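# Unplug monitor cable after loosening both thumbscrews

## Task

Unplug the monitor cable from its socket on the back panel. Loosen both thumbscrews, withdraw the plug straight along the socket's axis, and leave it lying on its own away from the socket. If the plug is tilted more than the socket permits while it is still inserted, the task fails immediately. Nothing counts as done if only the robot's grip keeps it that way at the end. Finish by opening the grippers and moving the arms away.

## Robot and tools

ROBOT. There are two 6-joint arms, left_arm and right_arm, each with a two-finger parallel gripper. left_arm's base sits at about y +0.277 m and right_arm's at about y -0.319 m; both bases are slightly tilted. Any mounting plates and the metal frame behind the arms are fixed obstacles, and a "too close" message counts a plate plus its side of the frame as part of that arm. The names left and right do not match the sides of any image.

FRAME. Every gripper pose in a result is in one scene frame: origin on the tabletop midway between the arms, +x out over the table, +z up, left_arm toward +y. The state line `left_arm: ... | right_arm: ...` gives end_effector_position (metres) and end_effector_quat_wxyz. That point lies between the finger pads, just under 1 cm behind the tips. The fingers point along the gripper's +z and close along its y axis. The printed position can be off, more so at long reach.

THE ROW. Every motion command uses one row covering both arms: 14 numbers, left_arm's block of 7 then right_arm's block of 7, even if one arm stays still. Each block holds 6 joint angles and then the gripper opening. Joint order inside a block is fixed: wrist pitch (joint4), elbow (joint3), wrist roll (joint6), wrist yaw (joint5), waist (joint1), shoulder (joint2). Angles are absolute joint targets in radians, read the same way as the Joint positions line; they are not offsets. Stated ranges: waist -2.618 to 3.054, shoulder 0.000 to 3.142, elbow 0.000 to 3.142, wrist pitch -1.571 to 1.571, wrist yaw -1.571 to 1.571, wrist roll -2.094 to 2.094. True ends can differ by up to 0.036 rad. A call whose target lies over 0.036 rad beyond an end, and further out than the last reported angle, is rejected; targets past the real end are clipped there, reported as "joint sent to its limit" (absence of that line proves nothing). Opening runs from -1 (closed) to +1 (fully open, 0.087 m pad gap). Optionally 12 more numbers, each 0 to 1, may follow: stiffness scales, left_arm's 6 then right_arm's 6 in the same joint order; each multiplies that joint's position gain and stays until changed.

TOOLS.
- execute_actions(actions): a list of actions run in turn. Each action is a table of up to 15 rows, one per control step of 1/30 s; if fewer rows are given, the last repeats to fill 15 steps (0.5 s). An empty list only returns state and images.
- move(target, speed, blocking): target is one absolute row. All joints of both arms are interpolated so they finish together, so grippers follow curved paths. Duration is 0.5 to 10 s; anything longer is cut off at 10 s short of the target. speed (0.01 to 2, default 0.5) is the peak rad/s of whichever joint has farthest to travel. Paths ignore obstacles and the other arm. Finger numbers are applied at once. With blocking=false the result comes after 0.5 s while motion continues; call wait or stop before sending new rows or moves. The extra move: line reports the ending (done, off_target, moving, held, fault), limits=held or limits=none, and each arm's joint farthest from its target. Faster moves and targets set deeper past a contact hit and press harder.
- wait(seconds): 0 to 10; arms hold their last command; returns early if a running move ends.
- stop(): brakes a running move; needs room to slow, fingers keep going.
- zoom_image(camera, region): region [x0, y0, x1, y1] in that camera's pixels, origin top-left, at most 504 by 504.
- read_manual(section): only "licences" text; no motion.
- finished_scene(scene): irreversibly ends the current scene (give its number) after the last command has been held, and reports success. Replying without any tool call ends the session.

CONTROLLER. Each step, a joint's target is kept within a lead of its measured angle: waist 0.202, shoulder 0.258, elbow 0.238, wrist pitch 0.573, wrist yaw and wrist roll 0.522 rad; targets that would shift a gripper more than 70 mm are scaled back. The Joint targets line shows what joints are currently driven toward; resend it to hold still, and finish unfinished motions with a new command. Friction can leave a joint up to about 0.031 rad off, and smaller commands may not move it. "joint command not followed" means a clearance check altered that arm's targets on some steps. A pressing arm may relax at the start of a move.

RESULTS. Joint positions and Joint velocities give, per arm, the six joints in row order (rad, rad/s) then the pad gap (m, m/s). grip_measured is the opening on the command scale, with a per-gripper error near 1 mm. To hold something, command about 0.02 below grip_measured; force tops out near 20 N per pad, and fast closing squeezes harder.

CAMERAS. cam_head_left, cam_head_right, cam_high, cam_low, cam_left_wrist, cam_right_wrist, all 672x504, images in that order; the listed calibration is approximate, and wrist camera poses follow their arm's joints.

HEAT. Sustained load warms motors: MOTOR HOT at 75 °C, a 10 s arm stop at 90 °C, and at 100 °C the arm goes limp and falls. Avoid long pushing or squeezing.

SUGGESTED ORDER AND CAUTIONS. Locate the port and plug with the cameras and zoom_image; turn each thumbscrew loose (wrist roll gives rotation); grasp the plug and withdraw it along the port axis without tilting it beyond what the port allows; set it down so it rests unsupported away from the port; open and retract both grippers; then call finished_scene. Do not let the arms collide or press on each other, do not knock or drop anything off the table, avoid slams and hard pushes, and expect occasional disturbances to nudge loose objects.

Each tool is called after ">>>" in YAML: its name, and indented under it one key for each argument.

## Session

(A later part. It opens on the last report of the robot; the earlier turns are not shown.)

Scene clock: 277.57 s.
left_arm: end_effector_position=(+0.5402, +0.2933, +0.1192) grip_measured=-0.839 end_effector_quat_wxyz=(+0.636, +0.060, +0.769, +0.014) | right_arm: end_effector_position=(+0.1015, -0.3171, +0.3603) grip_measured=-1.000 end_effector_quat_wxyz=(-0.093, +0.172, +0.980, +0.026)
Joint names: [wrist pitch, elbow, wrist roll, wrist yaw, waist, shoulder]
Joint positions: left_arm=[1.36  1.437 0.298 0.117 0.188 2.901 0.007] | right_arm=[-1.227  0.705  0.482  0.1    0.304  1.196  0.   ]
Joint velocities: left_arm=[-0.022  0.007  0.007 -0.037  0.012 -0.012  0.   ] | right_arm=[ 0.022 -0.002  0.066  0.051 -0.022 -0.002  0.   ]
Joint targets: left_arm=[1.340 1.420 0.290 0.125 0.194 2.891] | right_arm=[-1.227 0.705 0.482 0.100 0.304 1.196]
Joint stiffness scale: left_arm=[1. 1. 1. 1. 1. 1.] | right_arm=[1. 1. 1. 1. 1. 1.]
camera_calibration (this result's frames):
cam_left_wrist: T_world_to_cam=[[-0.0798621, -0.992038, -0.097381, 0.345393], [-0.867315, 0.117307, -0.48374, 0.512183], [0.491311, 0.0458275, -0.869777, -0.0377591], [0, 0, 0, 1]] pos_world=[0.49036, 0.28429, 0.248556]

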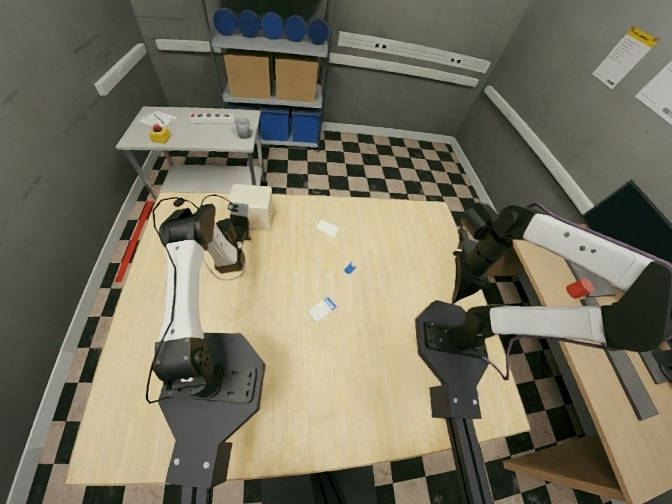

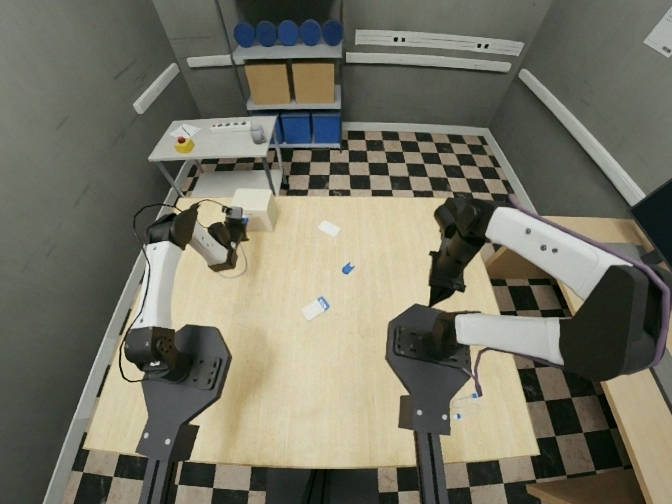

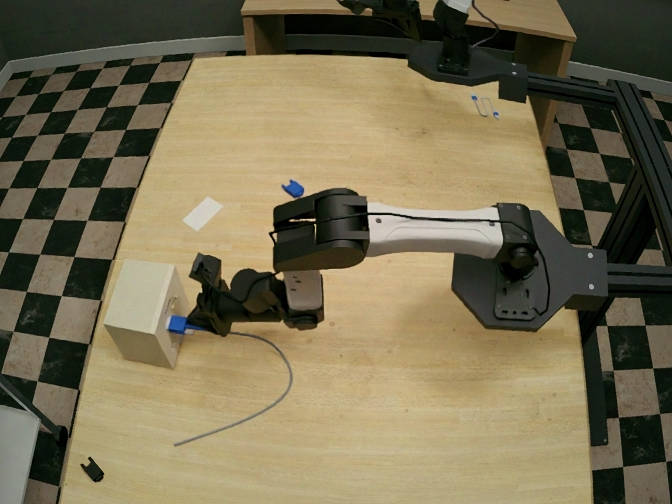

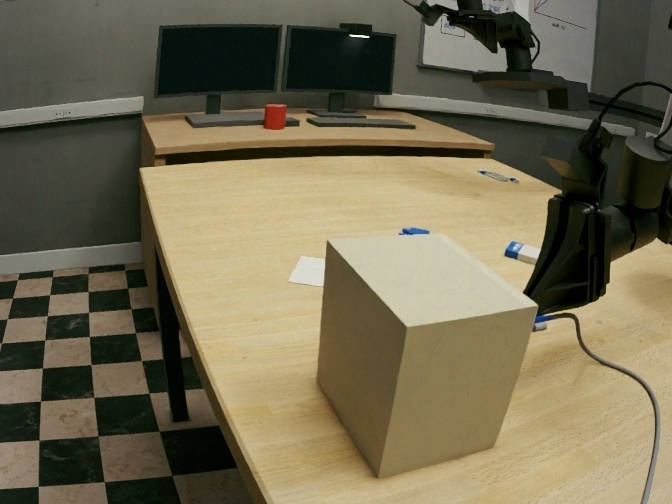

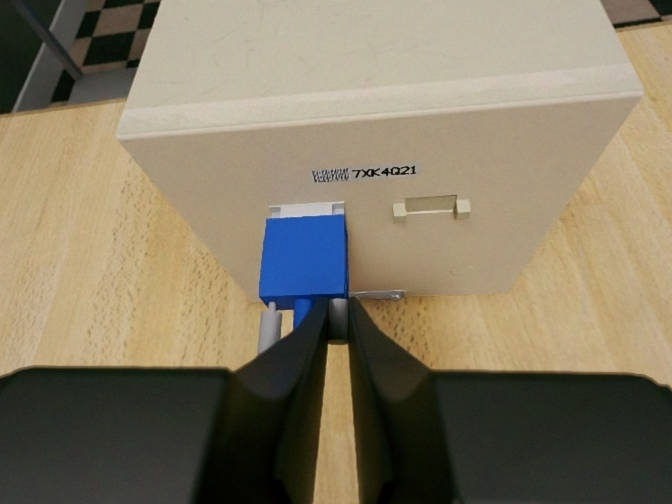

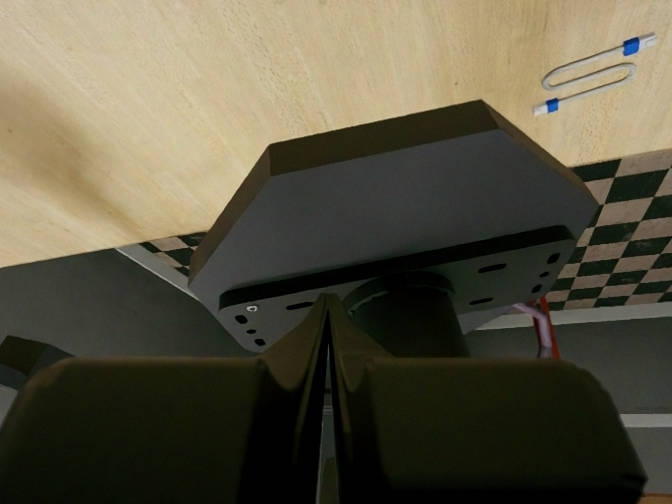

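>>> execute_actions:
  actions:
    - [[1.34,1.42,0.29,0.125,0.194,2.891,-0.72,-1.227,0.705,0.482,0.1,0.304,1.196,-1],[1.37,1.455,0.45,0.08,0.177,2.915,-0.72,-1.227,0.705,0.482,0.1,0.304,1.196,-1],[1.415,1.462,0.67,-0.02,0.16,2.927,-0.7,-1.227,0.705,0.482,0.1,0.304,1.196,-1],[1.431,1.47,0.765,-0.048,0.144,2.939,-0.7,-1.227,0.705,0.482,0.1,0.304,1.196,-1],[1.449,1.481,0.86,-0.075,0.129,2.955,-0.65,-1.227,0.705,0.482,0.1,0.304,1.196,-1],[1.47,1.496,0.96,-0.098,0.114,2.974,-0.65,-1.227,0.705,0.482,0.1,0.304,1.196,-1],[1.49,1.515,1.055,-0.119,0.1,2.996,-0.65,-1.227,0.705,0.482,0.1,0.304,1.196,-1],[1.505,1.537,1.155,-0.135,0.088,3.021,-0.65,-1.227,0.705,0.482,0.1,0.304,1.196,-1],[1.52,1.562,1.255,-0.147,0.077,3.048,-0.65,-1.227,0.705,0.482,0.1,0.304,1.196,-1],[1.532,1.589,1.355,-0.156,0.067,3.076,-0.65,-1.227,0.705,0.482,0.1,0.304,1.196,-1],[1.543,1.617,1.455,-0.163,0.06,3.103,-0.65,-1.227,0.705,0.482,0.1,0.304,1.196,-1],[1.552,1.645,1.555,-0.167,0.054,3.127,-0.65,-1.227,0.705,0.482,0.1,0.304,1.196,-1],[1.545,1.642,1.47,-0.152,0.054,3.127,-0.7,-1.227,0.705,0.482,0.1,0.304,1.196,-1],[1.525,1.632,1.27,-0.142,0.054,3.127,-0.74,-1.227,0.705,0.482,0.1,0.304,1.196,-1]]
    - [[1.515,1.632,1.27,-0.142,0.054,3.127,-0.95,-1.227,0.705,0.482,0.1,0.304,1.196,-1],[1.515,1.632,1.27,-0.142,0.054,3.127,-0.95,-1.227,0.705,0.482,0.1,0.304,1.196,-1],[1.49,1.59,1.1,-0.105,0.07,3.105,-0.95,-1.227,0.705,0.482,0.1,0.304,1.196,-1],[1.443,1.553,0.87,-0.056,0.077,3.077,-0.95,-1.227,0.705,0.482,0.1,0.304,1.196,-1],[1.425,1.526,0.77,-0.033,0.084,3.049,-0.95,-1.227,0.705,0.482,0.1,0.304,1.196,-1],[1.407,1.501,0.675,-0.006,0.094,3.021,-0.95,-1.227,0.705,0.482,0.1,0.304,1.196,-1],[1.391,1.479,0.58,0.022,0.105,2.994,-0.95,-1.227,0.705,0.482,0.1,0.304,1.196,-1],[1.375,1.461,0.485,0.052,0.117,2.969,-0.95,-1.227,0.705,0.482,0.1,0.304,1.196,-1],[1.36,1.446,0.39,0.084,0.131,2.947,-0.95,-1.227,0.705,0.482,0.1,0.304,1.196,-1],[1.346,1.434,0.3,0.118,0.146,2.928,-0.95,-1.227,0.705,0.482,0.1,0.304,1.196,-1],[1.334,1.427,0.205,0.153,0.161,2.912,-0.95,-1.227,0.705,0.482,0.1,0.304,1.196,-1],[1.322,1.422,0.115,0.188,0.177,2.9,-0.95,-1.227,0.705,0.482,0.1,0.304,1.196,-1],[1.311,1.42,0.025,0.224,0.194,2.891,-0.95,-1.227,0.705,0.482,0.1,0.304,1.196,-1],[1.322,1.42,0.12,0.19,0.194,2.891,-0.95,-1.227,0.705,0.482,0.1,0.304,1.196,-1],[1.34,1.42,0.29,0.135,0.194,2.891,-0.95,-1.227,0.705,0.482,0.1,0.304,1.196,-1]]
    - [[1.34,1.42,0.29,0.125,0.194,2.891,-0.72,-1.227,0.705,0.482,0.1,0.304,1.196,-1],[1.37,1.455,0.45,0.08,0.177,2.915,-0.72,-1.227,0.705,0.482,0.1,0.304,1.196,-1],[1.415,1.462,0.67,-0.02,0.16,2.927,-0.7,-1.227,0.705,0.482,0.1,0.304,1.196,-1],[1.431,1.47,0.765,-0.048,0.144,2.939,-0.7,-1.227,0.705,0.482,0.1,0.304,1.196,-1],[1.449,1.481,0.86,-0.075,0.129,2.955,-0.65,-1.227,0.705,0.482,0.1,0.304,1.196,-1],[1.47,1.496,0.96,-0.098,0.114,2.974,-0.65,-1.227,0.705,0.482,0.1,0.304,1.196,-1],[1.49,1.515,1.055,-0.119,0.1,2.996,-0.65,-1.227,0.705,0.482,0.1,0.304,1.196,-1],[1.505,1.537,1.155,-0.135,0.088,3.021,-0.65,-1.227,0.705,0.482,0.1,0.304,1.196,-1],[1.52,1.562,1.255,-0.147,0.077,3.048,-0.65,-1.227,0.705,0.482,0.1,0.304,1.196,-1],[1.532,1.589,1.355,-0.156,0.067,3.076,-0.65,-1.227,0.705,0.482,0.1,0.304,1.196,-1],[1.543,1.617,1.455,-0.163,0.06,3.103,-0.65,-1.227,0.705,0.482,0.1,0.304,1.196,-1],[1.552,1.645,1.555,-0.167,0.054,3.127,-0.65,-1.227,0.705,0.482,0.1,0.304,1.196,-1],[1.545,1.642,1.47,-0.152,0.054,3.127,-0.7,-1.227,0.705,0.482,0.1,0.304,1.196,-1],[1.525,1.632,1.27,-0.142,0.054,3.127,-0.74,-1.227,0.705,0.482,0.1,0.304,1.196,-1]]
    - [[1.515,1.632,1.27,-0.142,0.054,3.127,-0.95,-1.227,0.705,0.482,0.1,0.304,1.196,-1],[1.515,1.632,1.27,-0.142,0.054,3.127,-0.95,-1.227,0.705,0.482,0.1,0.304,1.196,-1],[1.49,1.59,1.1,-0.105,0.07,3.105,-0.95,-1.227,0.705,0.482,0.1,0.304,1.196,-1],[1.443,1.553,0.87,-0.056,0.077,3.077,-0.95,-1.227,0.705,0.482,0.1,0.304,1.196,-1],[1.425,1.526,0.77,-0.033,0.084,3.049,-0.95,-1.227,0.705,0.482,0.1,0.304,1.196,-1],[1.407,1.501,0.675,-0.006,0.094,3.021,-0.95,-1.227,0.705,0.482,0.1,0.304,1.196,-1],[1.391,1.479,0.58,0.022,0.105,2.994,-0.95,-1.227,0.705,0.482,0.1,0.304,1.196,-1],[1.375,1.461,0.485,0.052,0.117,2.969,-0.95,-1.227,0.705,0.482,0.1,0.304,1.196,-1],[1.36,1.446,0.39,0.084,0.131,2.947,-0.95,-1.227,0.705,0.482,0.1,0.304,1.196,-1],[1.346,1.434,0.3,0.118,0.146,2.928,-0.95,-1.227,0.705,0.482,0.1,0.304,1.196,-1],[1.334,1.427,0.205,0.153,0.161,2.912,-0.95,-1.227,0.705,0.482,0.1,0.304,1.196,-1],[1.322,1.422,0.115,0.188,0.177,2.9,-0.95,-1.227,0.705,0.482,0.1,0.304,1.196,-1],[1.311,1.42,0.025,0.224,0.194,2.891,-0.95,-1.227,0.705,0.482,0.1,0.304,1.196,-1],[1.322,1.42,0.12,0.19,0.194,2.891,-0.95,-1.227,0.705,0.482,0.1,0.304,1.196,-1],[1.34,1.42,0.29,0.135,0.194,2.891,-0.95,-1.227,0.705,0.482,0.1,0.304,1.196,-1]]
    - [[1.34,1.42,0.29,0.125,0.194,2.891,-0.72,-1.227,0.705,0.482,0.1,0.304,1.196,-1],[1.37,1.455,0.45,0.08,0.177,2.915,-0.72,-1.227,0.705,0.482,0.1,0.304,1.196,-1],[1.415,1.462,0.67,-0.02,0.16,2.927,-0.7,-1.227,0.705,0.482,0.1,0.304,1.196,-1],[1.431,1.47,0.765,-0.048,0.144,2.939,-0.7,-1.227,0.705,0.482,0.1,0.304,1.196,-1],[1.449,1.481,0.86,-0.075,0.129,2.955,-0.65,-1.227,0.705,0.482,0.1,0.304,1.196,-1],[1.47,1.496,0.96,-0.098,0.114,2.974,-0.65,-1.227,0.705,0.482,0.1,0.304,1.196,-1],[1.49,1.515,1.055,-0.119,0.1,2.996,-0.65,-1.227,0.705,0.482,0.1,0.304,1.196,-1],[1.505,1.537,1.155,-0.135,0.088,3.021,-0.65,-1.227,0.705,0.482,0.1,0.304,1.196,-1],[1.52,1.562,1.255,-0.147,0.077,3.048,-0.65,-1.227,0.705,0.482,0.1,0.304,1.196,-1],[1.532,1.589,1.355,-0.156,0.067,3.076,-0.65,-1.227,0.705,0.482,0.1,0.304,1.196,-1],[1.543,1.617,1.455,-0.163,0.06,3.103,-0.65,-1.227,0.705,0.482,0.1,0.304,1.196,-1],[1.552,1.645,1.555,-0.167,0.054,3.127,-0.65,-1.227,0.705,0.482,0.1,0.304,1.196,-1],[1.545,1.642,1.47,-0.152,0.054,3.127,-0.7,-1.227,0.705,0.482,0.1,0.304,1.196,-1],[1.525,1.632,1.27,-0.142,0.054,3.127,-0.74,-1.227,0.705,0.482,0.1,0.304,1.196,-1]]
    - [[1.515,1.632,1.27,-0.142,0.054,3.127,-0.95,-1.227,0.705,0.482,0.1,0.304,1.196,-1],[1.515,1.632,1.27,-0.142,0.054,3.127,-0.95,-1.227,0.705,0.482,0.1,0.304,1.196,-1],[1.49,1.59,1.1,-0.105,0.07,3.105,-0.95,-1.227,0.705,0.482,0.1,0.304,1.196,-1],[1.443,1.553,0.87,-0.056,0.077,3.077,-0.95,-1.227,0.705,0.482,0.1,0.304,1.196,-1],[1.425,1.526,0.77,-0.033,0.084,3.049,-0.95,-1.227,0.705,0.482,0.1,0.304,1.196,-1],[1.407,1.501,0.675,-0.006,0.094,3.021,-0.95,-1.227,0.705,0.482,0.1,0.304,1.196,-1],[1.391,1.479,0.58,0.022,0.105,2.994,-0.95,-1.227,0.705,0.482,0.1,0.304,1.196,-1],[1.375,1.461,0.485,0.052,0.117,2.969,-0.95,-1.227,0.705,0.482,0.1,0.304,1.196,-1],[1.36,1.446,0.39,0.084,0.131,2.947,-0.95,-1.227,0.705,0.482,0.1,0.304,1.196,-1],[1.346,1.434,0.3,0.118,0.146,2.928,-0.95,-1.227,0.705,0.482,0.1,0.304,1.196,-1],[1.334,1.427,0.205,0.153,0.161,2.912,-0.95,-1.227,0.705,0.482,0.1,0.304,1.196,-1],[1.322,1.422,0.115,0.188,0.177,2.9,-0.95,-1.227,0.705,0.482,0.1,0.304,1.196,-1],[1.311,1.42,0.025,0.224,0.194,2.891,-0.95,-1.227,0.705,0.482,0.1,0.304,1.196,-1],[1.322,1.42,0.12,0.19,0.194,2.891,-0.95,-1.227,0.705,0.482,0.1,0.304,1.196,-1],[1.34,1.42,0.29,0.125,0.194,2.891,-0.95,-1.227,0.705,0.482,0.1,0.304,1.196,-1]]

>>> zoom_image:
  camera: "cam_left_wrist"
  region: [230,180,430,360]

Scene clock: 285.53 s.
left_arm: end_effector_position=(+0.5406, +0.2954, +0.1199) grip_measured=-0.839 end_effector_quat_wxyz=(+0.637, +0.068, +0.767, +0.027) | right_arm: end_effector_position=(+0.1015, -0.3171, +0.3603) grip_measured=-1.000 end_effector_quat_wxyz=(-0.093, +0.172, +0.980, +0.026)
Joint names: [wrist pitch, elbow, wrist roll, wrist yaw, waist, shoulder]
Joint positions: left_arm=[1.368 1.438 0.327 0.105 0.185 2.903 0.007] | right_arm=[-1.227  0.705  0.482  0.1    0.304  1.196  0.   ]
Joint velocities: left_arm=[-0.198 -0.022 -0.388  0.447  0.193 -0.11   0.   ] | right_arm=[-0.095  0.002  0.037 -0.007  0.007 -0.017  0.   ]
Joint targets: left_arm=[1.340 1.420 0.290 0.125 0.194 2.891] | right_arm=[-1.227 0.705 0.482 0.100 0.304 1.196]
Joint stiffness scale: left_arm=[1. 1. 1. 1. 1. 1.] | right_arm=[1. 1. 1. 1. 1. 1.]
camera_calibration (this result's frames):
cam_left_wrist: T_world_to_cam=[[-0.0745462, -0.988888, -0.128621, 0.347448], [-0.865159, 0.128277, -0.484815, 0.508315], [0.495927, 0.0751366, -0.865108, -0.0490801], [0, 0, 0, 1]] pos_world=[0.490014, 0.28207, 0.248668]

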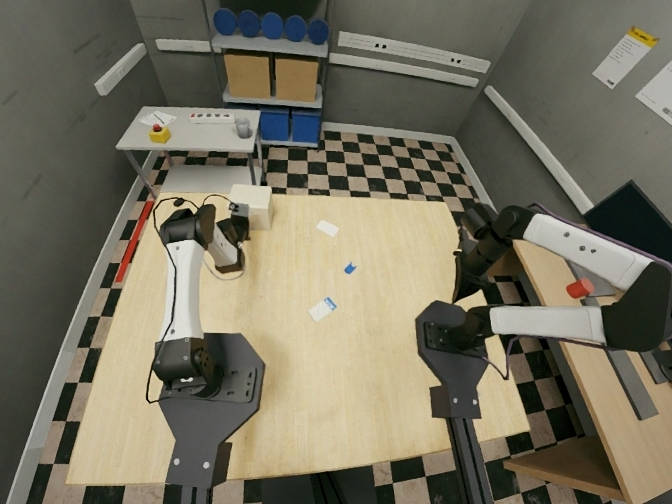

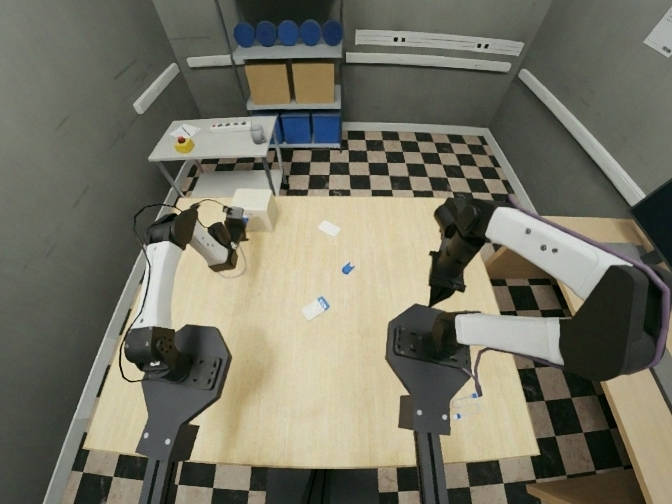

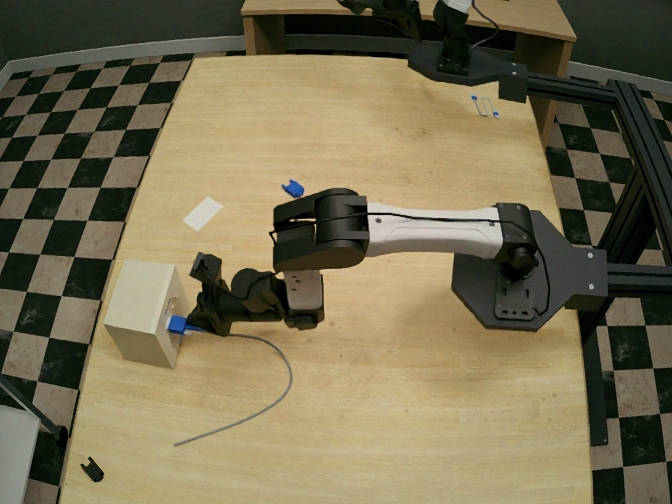

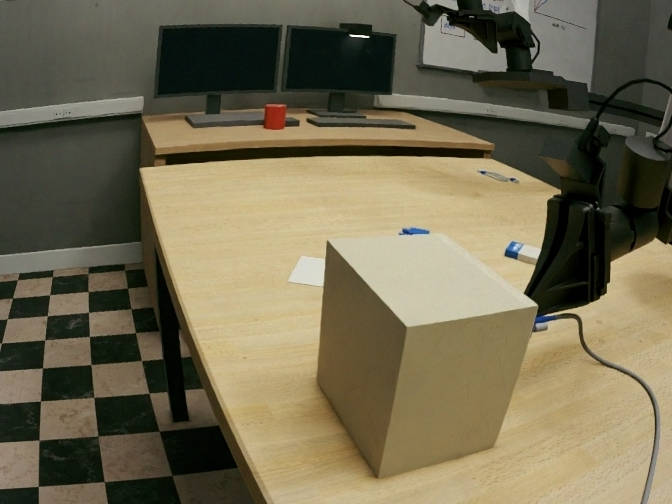

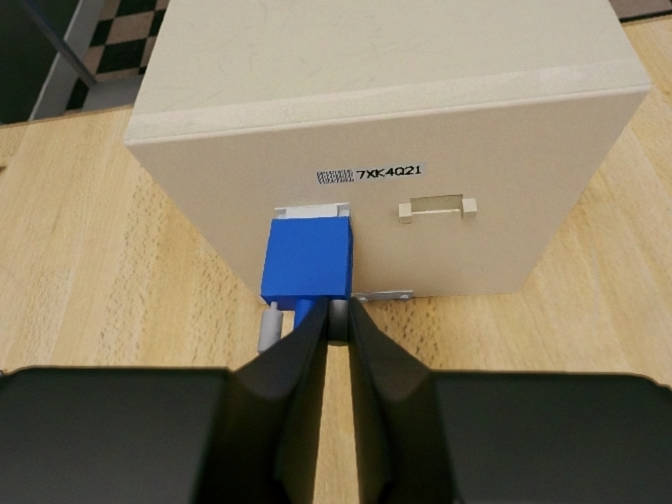

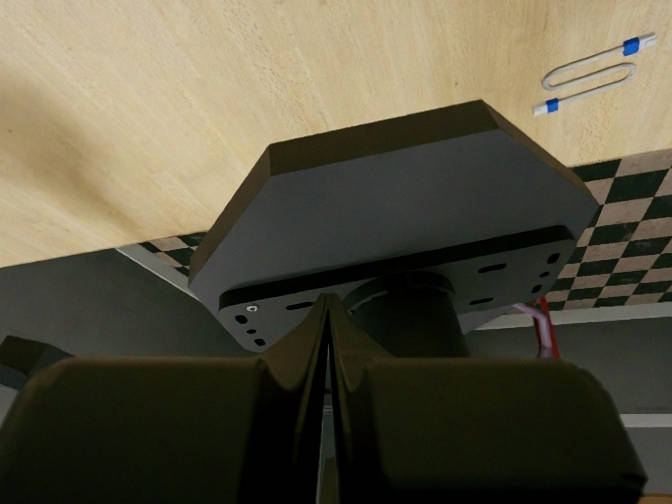

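Region (230, 180, 430, 360) of cam_left_wrist's 672x504 image, scaled by 2.520, with more detail than that image has; it fills the top 454 rows of this view, and the rest is white.

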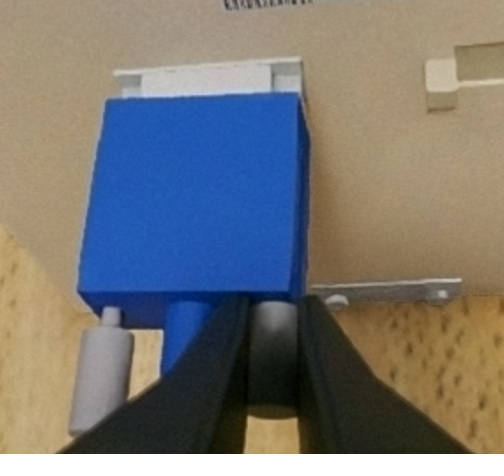

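>>> execute_actions:
  actions:
    - [[1.345,1.412,0.29,0.125,0.194,2.887,-0.95,-1.227,0.705,0.482,0.1,0.304,1.196,-1],[1.35,1.406,0.29,0.125,0.194,2.884,-0.95,-1.227,0.705,0.482,0.1,0.304,1.196,-1],[1.355,1.4,0.29,0.125,0.194,2.881,-0.95,-1.227,0.705,0.482,0.1,0.304,1.196,-1]]

>>> zoom_image:
  camera: "cam_left_wrist"
  region: [230,180,430,360]

Scene clock: 286.43 s.
left_arm: end_effector_position=(+0.5403, +0.2938, +0.1212) grip_measured=-0.839 end_effector_quat_wxyz=(+0.635, +0.061, +0.770, +0.012) | right_arm: end_effector_position=(+0.1015, -0.3171, +0.3603) grip_measured=-1.000 end_effector_quat_wxyz=(-0.093, +0.172, +0.980, +0.026)
Joint names: [wrist pitch, elbow, wrist roll, wrist yaw, waist, shoulder]
Joint positions: left_arm=[1.355 1.43  0.297 0.12  0.189 2.891 0.007] | right_arm=[-1.227  0.705  0.482  0.1    0.304  1.196  0.   ]
Joint velocities: left_arm=[ 0.066 -0.007  0.066 -0.051 -0.007  0.002  0.002] | right_arm=[-0.007 -0.007 -0.007 -0.007  0.007  0.017  0.   ]
Joint targets: left_arm=[1.355 1.400 0.290 0.125 0.194 2.881] | right_arm=[-1.227 0.705 0.482 0.100 0.304 1.196]
Joint stiffness scale: left_arm=[1. 1. 1. 1. 1. 1.] | right_arm=[1. 1. 1. 1. 1. 1.]
camera_calibration (this result's frames):
cam_left_wrist: T_world_to_cam=[[-0.0826182, -0.991946, -0.0960061, 0.347301], [-0.868077, 0.118949, -0.481968, 0.512818], [0.489506, 0.0435213, -0.870913, -0.0342682], [0, 0, 0, 1]] pos_world=[0.490633, 0.284996, 0.25066]

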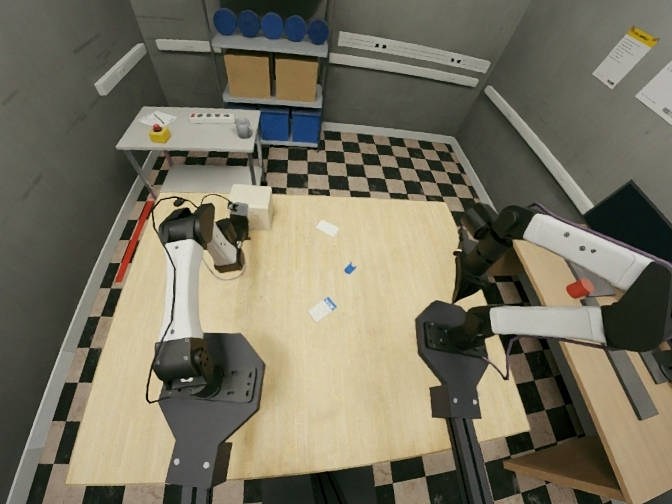

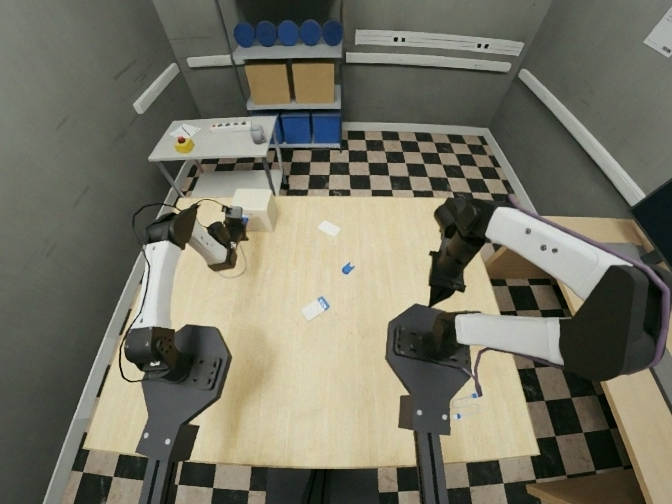

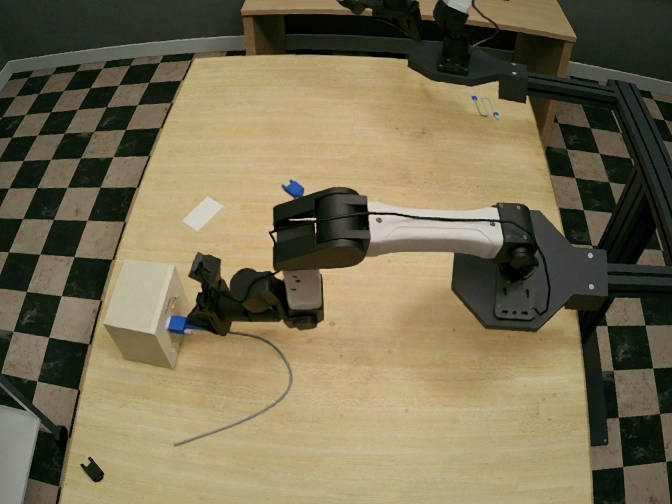

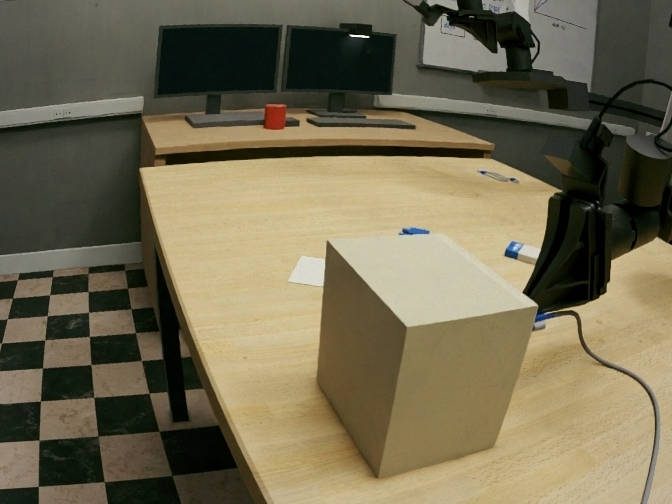

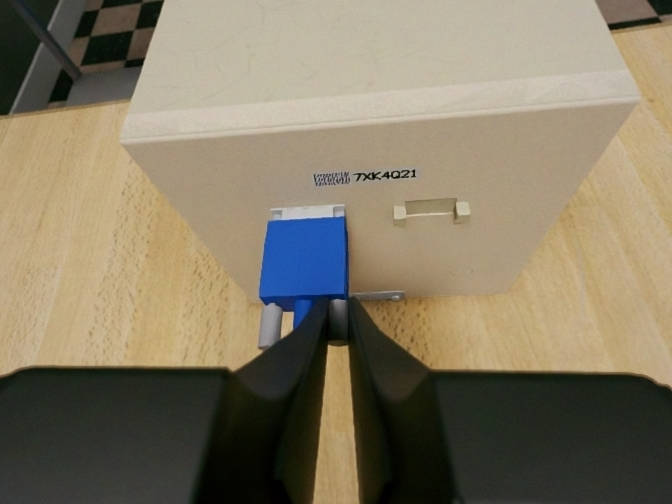

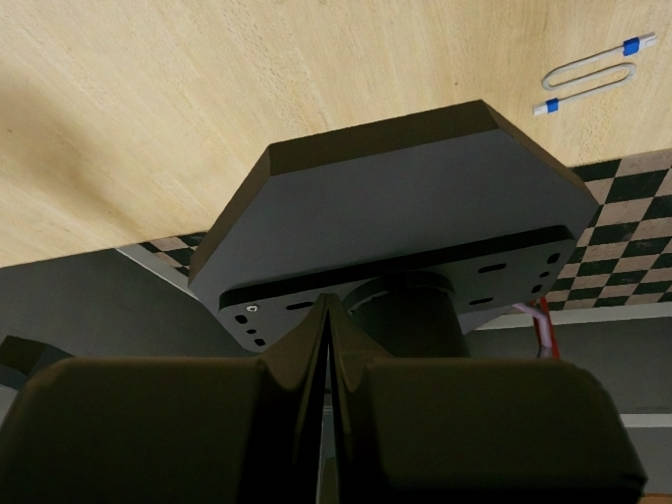

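Region (230, 180, 430, 360) of cam_left_wrist's 672x504 image, scaled by 2.520, with more detail than that image has; it fills the top 454 rows of this view, and the rest is white.

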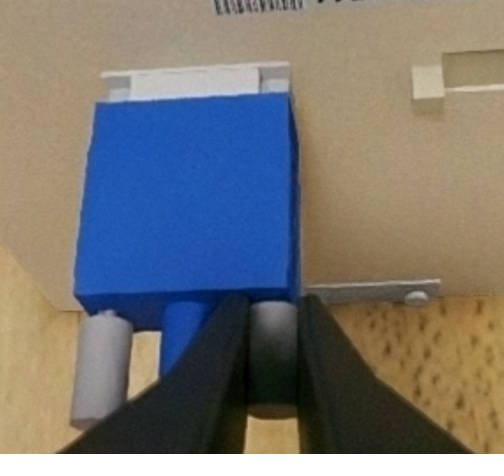

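>>> execute_actions:
  actions:
    - [[1.35,1.44,0.29,0.125,0.19,2.91,-0.72,-1.227,0.705,0.482,0.1,0.304,1.196,-1],[1.37,1.455,0.45,0.08,0.177,2.915,-0.72,-1.227,0.705,0.482,0.1,0.304,1.196,-1],[1.415,1.462,0.67,-0.02,0.16,2.927,-0.7,-1.227,0.705,0.482,0.1,0.304,1.196,-1],[1.431,1.47,0.765,-0.048,0.144,2.939,-0.7,-1.227,0.705,0.482,0.1,0.304,1.196,-1],[1.449,1.481,0.86,-0.075,0.129,2.955,-0.65,-1.227,0.705,0.482,0.1,0.304,1.196,-1],[1.47,1.496,0.96,-0.098,0.114,2.974,-0.65,-1.227,0.705,0.482,0.1,0.304,1.196,-1],[1.49,1.515,1.055,-0.119,0.1,2.996,-0.65,-1.227,0.705,0.482,0.1,0.304,1.196,-1],[1.505,1.537,1.155,-0.135,0.088,3.021,-0.65,-1.227,0.705,0.482,0.1,0.304,1.196,-1],[1.52,1.562,1.255,-0.147,0.077,3.048,-0.65,-1.227,0.705,0.482,0.1,0.304,1.196,-1],[1.532,1.589,1.355,-0.156,0.067,3.076,-0.65,-1.227,0.705,0.482,0.1,0.304,1.196,-1],[1.543,1.617,1.455,-0.163,0.06,3.103,-0.65,-1.227,0.705,0.482,0.1,0.304,1.196,-1],[1.552,1.645,1.555,-0.167,0.054,3.127,-0.65,-1.227,0.705,0.482,0.1,0.304,1.196,-1],[1.545,1.642,1.47,-0.152,0.054,3.127,-0.7,-1.227,0.705,0.482,0.1,0.304,1.196,-1],[1.525,1.632,1.27,-0.142,0.054,3.127,-0.74,-1.227,0.705,0.482,0.1,0.304,1.196,-1]]
    - [[1.515,1.632,1.27,-0.142,0.054,3.127,-0.95,-1.227,0.705,0.482,0.1,0.304,1.196,-1],[1.515,1.632,1.27,-0.142,0.054,3.127,-0.95,-1.227,0.705,0.482,0.1,0.304,1.196,-1],[1.49,1.59,1.1,-0.105,0.07,3.105,-0.95,-1.227,0.705,0.482,0.1,0.304,1.196,-1],[1.443,1.553,0.87,-0.056,0.076,3.077,-0.95,-1.227,0.705,0.482,0.1,0.304,1.196,-1],[1.425,1.526,0.77,-0.033,0.083,3.049,-0.95,-1.227,0.705,0.482,0.1,0.304,1.196,-1],[1.407,1.501,0.675,-0.006,0.092,3.021,-0.95,-1.227,0.705,0.482,0.1,0.304,1.196,-1],[1.391,1.479,0.58,0.022,0.102,2.994,-0.95,-1.227,0.705,0.482,0.1,0.304,1.196,-1],[1.375,1.461,0.485,0.052,0.114,2.969,-0.95,-1.227,0.705,0.482,0.1,0.304,1.196,-1],[1.36,1.446,0.39,0.084,0.127,2.947,-0.95,-1.227,0.705,0.482,0.1,0.304,1.196,-1],[1.346,1.434,0.3,0.118,0.142,2.928,-0.95,-1.227,0.705,0.482,0.1,0.304,1.196,-1],[1.334,1.427,0.205,0.153,0.157,2.912,-0.95,-1.227,0.705,0.482,0.1,0.304,1.196,-1],[1.322,1.422,0.115,0.188,0.172,2.9,-0.95,-1.227,0.705,0.482,0.1,0.304,1.196,-1],[1.311,1.42,0.025,0.224,0.186,2.891,-0.95,-1.227,0.705,0.482,0.1,0.304,1.196,-1],[1.322,1.42,0.12,0.19,0.19,2.891,-0.95,-1.227,0.705,0.482,0.1,0.304,1.196,-1],[1.34,1.42,0.29,0.135,0.19,2.891,-0.95,-1.227,0.705,0.482,0.1,0.304,1.196,-1]]
    - [[1.34,1.42,0.29,0.125,0.19,2.891,-0.72,-1.227,0.705,0.482,0.1,0.304,1.196,-1],[1.37,1.455,0.45,0.08,0.177,2.915,-0.72,-1.227,0.705,0.482,0.1,0.304,1.196,-1],[1.415,1.462,0.67,-0.02,0.16,2.927,-0.7,-1.227,0.705,0.482,0.1,0.304,1.196,-1],[1.431,1.47,0.765,-0.048,0.144,2.939,-0.7,-1.227,0.705,0.482,0.1,0.304,1.196,-1],[1.449,1.481,0.86,-0.075,0.129,2.955,-0.65,-1.227,0.705,0.482,0.1,0.304,1.196,-1],[1.47,1.496,0.96,-0.098,0.114,2.974,-0.65,-1.227,0.705,0.482,0.1,0.304,1.196,-1],[1.49,1.515,1.055,-0.119,0.1,2.996,-0.65,-1.227,0.705,0.482,0.1,0.304,1.196,-1],[1.505,1.537,1.155,-0.135,0.088,3.021,-0.65,-1.227,0.705,0.482,0.1,0.304,1.196,-1],[1.52,1.562,1.255,-0.147,0.077,3.048,-0.65,-1.227,0.705,0.482,0.1,0.304,1.196,-1],[1.532,1.589,1.355,-0.156,0.067,3.076,-0.65,-1.227,0.705,0.482,0.1,0.304,1.196,-1],[1.543,1.617,1.455,-0.163,0.06,3.103,-0.65,-1.227,0.705,0.482,0.1,0.304,1.196,-1],[1.552,1.645,1.555,-0.167,0.054,3.127,-0.65,-1.227,0.705,0.482,0.1,0.304,1.196,-1],[1.545,1.642,1.47,-0.152,0.054,3.127,-0.7,-1.227,0.705,0.482,0.1,0.304,1.196,-1],[1.525,1.632,1.27,-0.142,0.054,3.127,-0.74,-1.227,0.705,0.482,0.1,0.304,1.196,-1]]
    - [[1.515,1.632,1.27,-0.142,0.054,3.127,-0.95,-1.227,0.705,0.482,0.1,0.304,1.196,-1],[1.515,1.632,1.27,-0.142,0.054,3.127,-0.95,-1.227,0.705,0.482,0.1,0.304,1.196,-1],[1.49,1.59,1.1,-0.105,0.07,3.105,-0.95,-1.227,0.705,0.482,0.1,0.304,1.196,-1],[1.443,1.553,0.87,-0.056,0.076,3.077,-0.95,-1.227,0.705,0.482,0.1,0.304,1.196,-1],[1.425,1.526,0.77,-0.033,0.083,3.049,-0.95,-1.227,0.705,0.482,0.1,0.304,1.196,-1],[1.407,1.501,0.675,-0.006,0.092,3.021,-0.95,-1.227,0.705,0.482,0.1,0.304,1.196,-1],[1.391,1.479,0.58,0.022,0.102,2.994,-0.95,-1.227,0.705,0.482,0.1,0.304,1.196,-1],[1.375,1.461,0.485,0.052,0.114,2.969,-0.95,-1.227,0.705,0.482,0.1,0.304,1.196,-1],[1.36,1.446,0.39,0.084,0.127,2.947,-0.95,-1.227,0.705,0.482,0.1,0.304,1.196,-1],[1.346,1.434,0.3,0.118,0.142,2.928,-0.95,-1.227,0.705,0.482,0.1,0.304,1.196,-1],[1.334,1.427,0.205,0.153,0.157,2.912,-0.95,-1.227,0.705,0.482,0.1,0.304,1.196,-1],[1.322,1.422,0.115,0.188,0.172,2.9,-0.95,-1.227,0.705,0.482,0.1,0.304,1.196,-1],[1.311,1.42,0.025,0.224,0.186,2.891,-0.95,-1.227,0.705,0.482,0.1,0.304,1.196,-1],[1.322,1.42,0.12,0.19,0.19,2.891,-0.95,-1.227,0.705,0.482,0.1,0.304,1.196,-1],[1.34,1.42,0.29,0.135,0.19,2.891,-0.95,-1.227,0.705,0.482,0.1,0.304,1.196,-1]]
    - [[1.34,1.42,0.29,0.125,0.19,2.891,-0.72,-1.227,0.705,0.482,0.1,0.304,1.196,-1],[1.37,1.455,0.45,0.08,0.177,2.915,-0.72,-1.227,0.705,0.482,0.1,0.304,1.196,-1],[1.415,1.462,0.67,-0.02,0.16,2.927,-0.7,-1.227,0.705,0.482,0.1,0.304,1.196,-1],[1.431,1.47,0.765,-0.048,0.144,2.939,-0.7,-1.227,0.705,0.482,0.1,0.304,1.196,-1],[1.449,1.481,0.86,-0.075,0.129,2.955,-0.65,-1.227,0.705,0.482,0.1,0.304,1.196,-1],[1.47,1.496,0.96,-0.098,0.114,2.974,-0.65,-1.227,0.705,0.482,0.1,0.304,1.196,-1],[1.49,1.515,1.055,-0.119,0.1,2.996,-0.65,-1.227,0.705,0.482,0.1,0.304,1.196,-1],[1.505,1.537,1.155,-0.135,0.088,3.021,-0.65,-1.227,0.705,0.482,0.1,0.304,1.196,-1],[1.52,1.562,1.255,-0.147,0.077,3.048,-0.65,-1.227,0.705,0.482,0.1,0.304,1.196,-1],[1.532,1.589,1.355,-0.156,0.067,3.076,-0.65,-1.227,0.705,0.482,0.1,0.304,1.196,-1],[1.543,1.617,1.455,-0.163,0.06,3.103,-0.65,-1.227,0.705,0.482,0.1,0.304,1.196,-1],[1.552,1.645,1.555,-0.167,0.054,3.127,-0.65,-1.227,0.705,0.482,0.1,0.304,1.196,-1],[1.545,1.642,1.47,-0.152,0.054,3.127,-0.7,-1.227,0.705,0.482,0.1,0.304,1.196,-1],[1.525,1.632,1.27,-0.142,0.054,3.127,-0.74,-1.227,0.705,0.482,0.1,0.304,1.196,-1]]
    - [[1.515,1.632,1.27,-0.142,0.054,3.127,-0.95,-1.227,0.705,0.482,0.1,0.304,1.196,-1],[1.515,1.632,1.27,-0.142,0.054,3.127,-0.95,-1.227,0.705,0.482,0.1,0.304,1.196,-1],[1.49,1.59,1.1,-0.105,0.07,3.105,-0.95,-1.227,0.705,0.482,0.1,0.304,1.196,-1],[1.443,1.553,0.87,-0.056,0.076,3.077,-0.95,-1.227,0.705,0.482,0.1,0.304,1.196,-1],[1.425,1.526,0.77,-0.033,0.083,3.049,-0.95,-1.227,0.705,0.482,0.1,0.304,1.196,-1],[1.407,1.501,0.675,-0.006,0.092,3.021,-0.95,-1.227,0.705,0.482,0.1,0.304,1.196,-1],[1.391,1.479,0.58,0.022,0.102,2.994,-0.95,-1.227,0.705,0.482,0.1,0.304,1.196,-1],[1.375,1.461,0.485,0.052,0.114,2.969,-0.95,-1.227,0.705,0.482,0.1,0.304,1.196,-1],[1.36,1.446,0.39,0.084,0.127,2.947,-0.95,-1.227,0.705,0.482,0.1,0.304,1.196,-1],[1.346,1.434,0.3,0.118,0.142,2.928,-0.95,-1.227,0.705,0.482,0.1,0.304,1.196,-1],[1.334,1.427,0.205,0.153,0.157,2.912,-0.95,-1.227,0.705,0.482,0.1,0.304,1.196,-1],[1.322,1.422,0.115,0.188,0.172,2.9,-0.95,-1.227,0.705,0.482,0.1,0.304,1.196,-1],[1.311,1.42,0.025,0.224,0.186,2.891,-0.95,-1.227,0.705,0.482,0.1,0.304,1.196,-1],[1.322,1.42,0.12,0.19,0.19,2.891,-0.95,-1.227,0.705,0.482,0.1,0.304,1.196,-1],[1.34,1.42,0.29,0.125,0.19,2.891,-0.95,-1.227,0.705,0.482,0.1,0.304,1.196,-1]]

>>> zoom_image:
  camera: "cam_left_wrist"
  region: [230,180,430,360]

Scene clock: 293.67 s.
left_arm: end_effector_position=(+0.5406, +0.2949, +0.1200) grip_measured=-0.838 end_effector_quat_wxyz=(+0.637, +0.068, +0.767, +0.029) | right_arm: end_effector_position=(+0.1015, -0.3171, +0.3603) grip_measured=-1.000 end_effector_quat_wxyz=(-0.093, +0.172, +0.980, +0.026)
Joint names: [wrist pitch, elbow, wrist roll, wrist yaw, waist, shoulder]
Joint positions: left_arm=[1.368 1.438 0.328 0.099 0.183 2.903 0.007] | right_arm=[-1.227  0.705  0.482  0.1    0.304  1.196  0.   ]
Joint velocities: left_arm=[-0.212 -0.037 -0.33   0.418  0.193 -0.11   0.   ] | right_arm=[-0.022 -0.002 -0.051  0.051 -0.002  0.012  0.   ]
Joint targets: left_arm=[1.340 1.420 0.290 0.125 0.190 2.891] | right_arm=[-1.227 0.705 0.482 0.100 0.304 1.196]
Joint stiffness scale: left_arm=[1. 1. 1. 1. 1. 1.] | right_arm=[1. 1. 1. 1. 1. 1.]
camera_calibration (this result's frames):
cam_left_wrist: T_world_to_cam=[[-0.0716043, -0.988847, -0.130591, 0.345594], [-0.865841, 0.12662, -0.484032, 0.509158], [0.495169, 0.0784121, -0.865251, -0.0495066], [0, 0, 0, 1]] pos_world=[0.490109, 0.281152, 0.248745]

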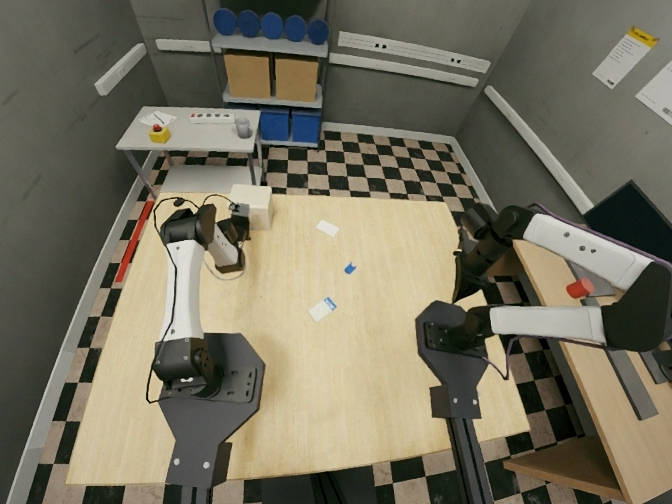

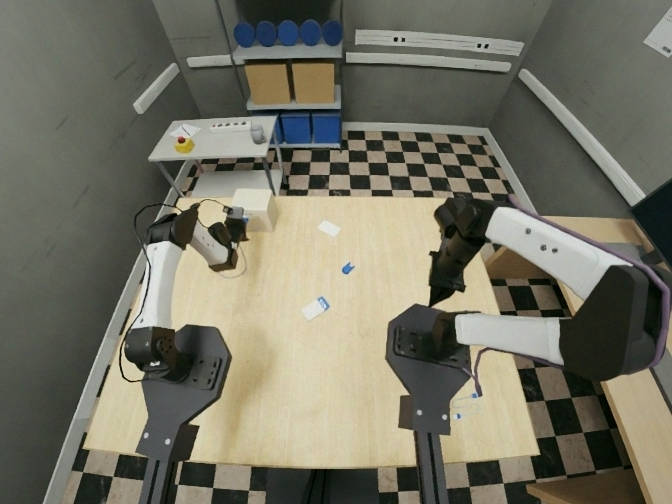

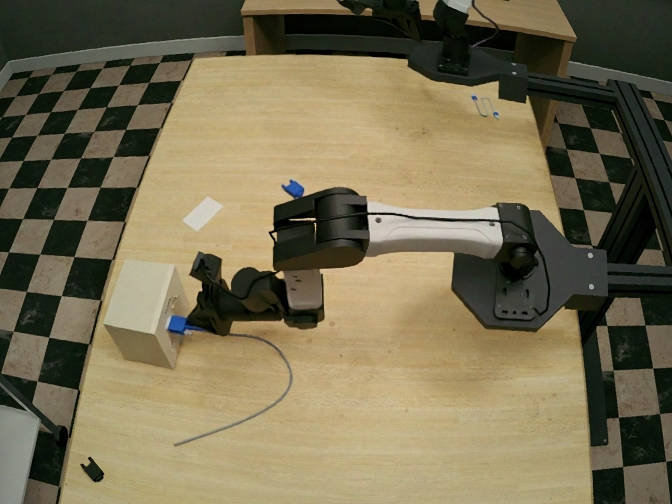

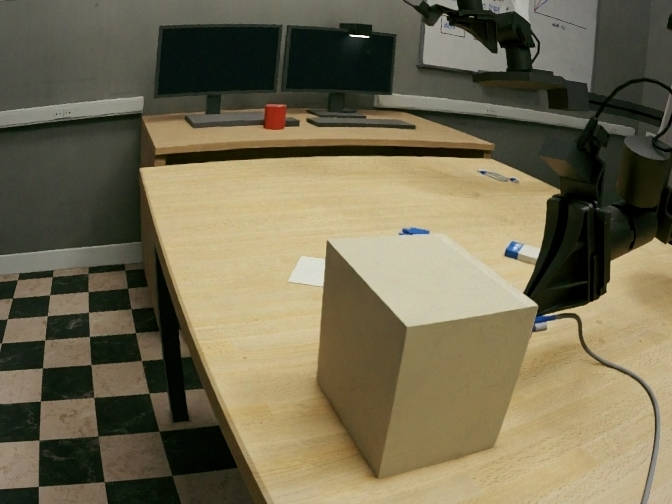

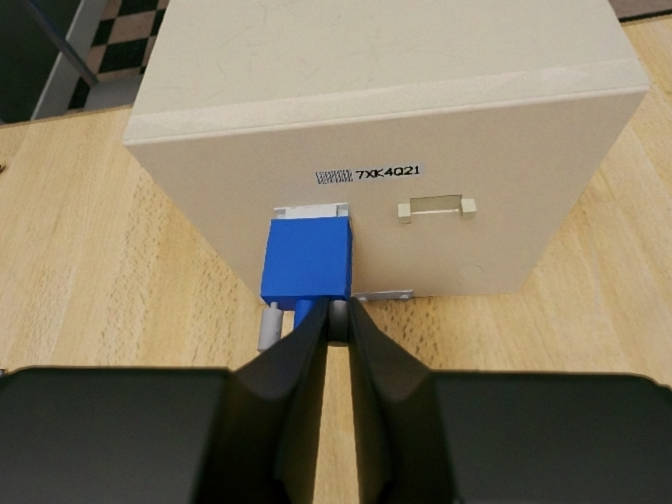

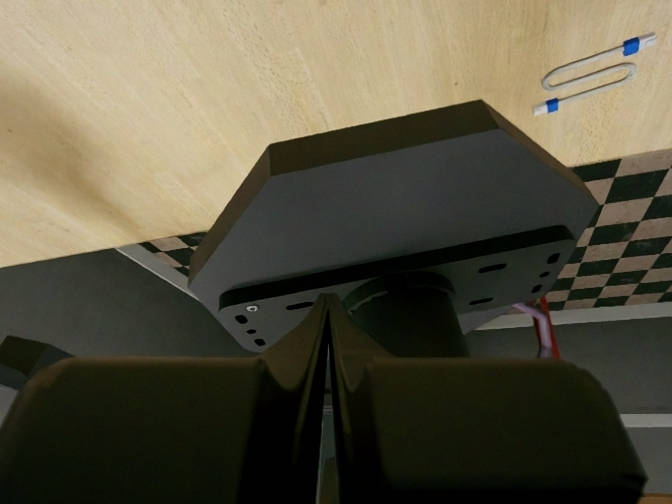

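Region (230, 180, 430, 360) of cam_left_wrist's 672x504 image, scaled by 2.520, with more detail than that image has; it fills the top 454 rows of this view, and the rest is white.

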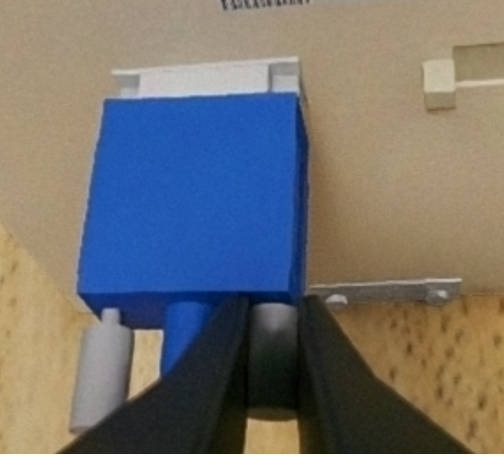

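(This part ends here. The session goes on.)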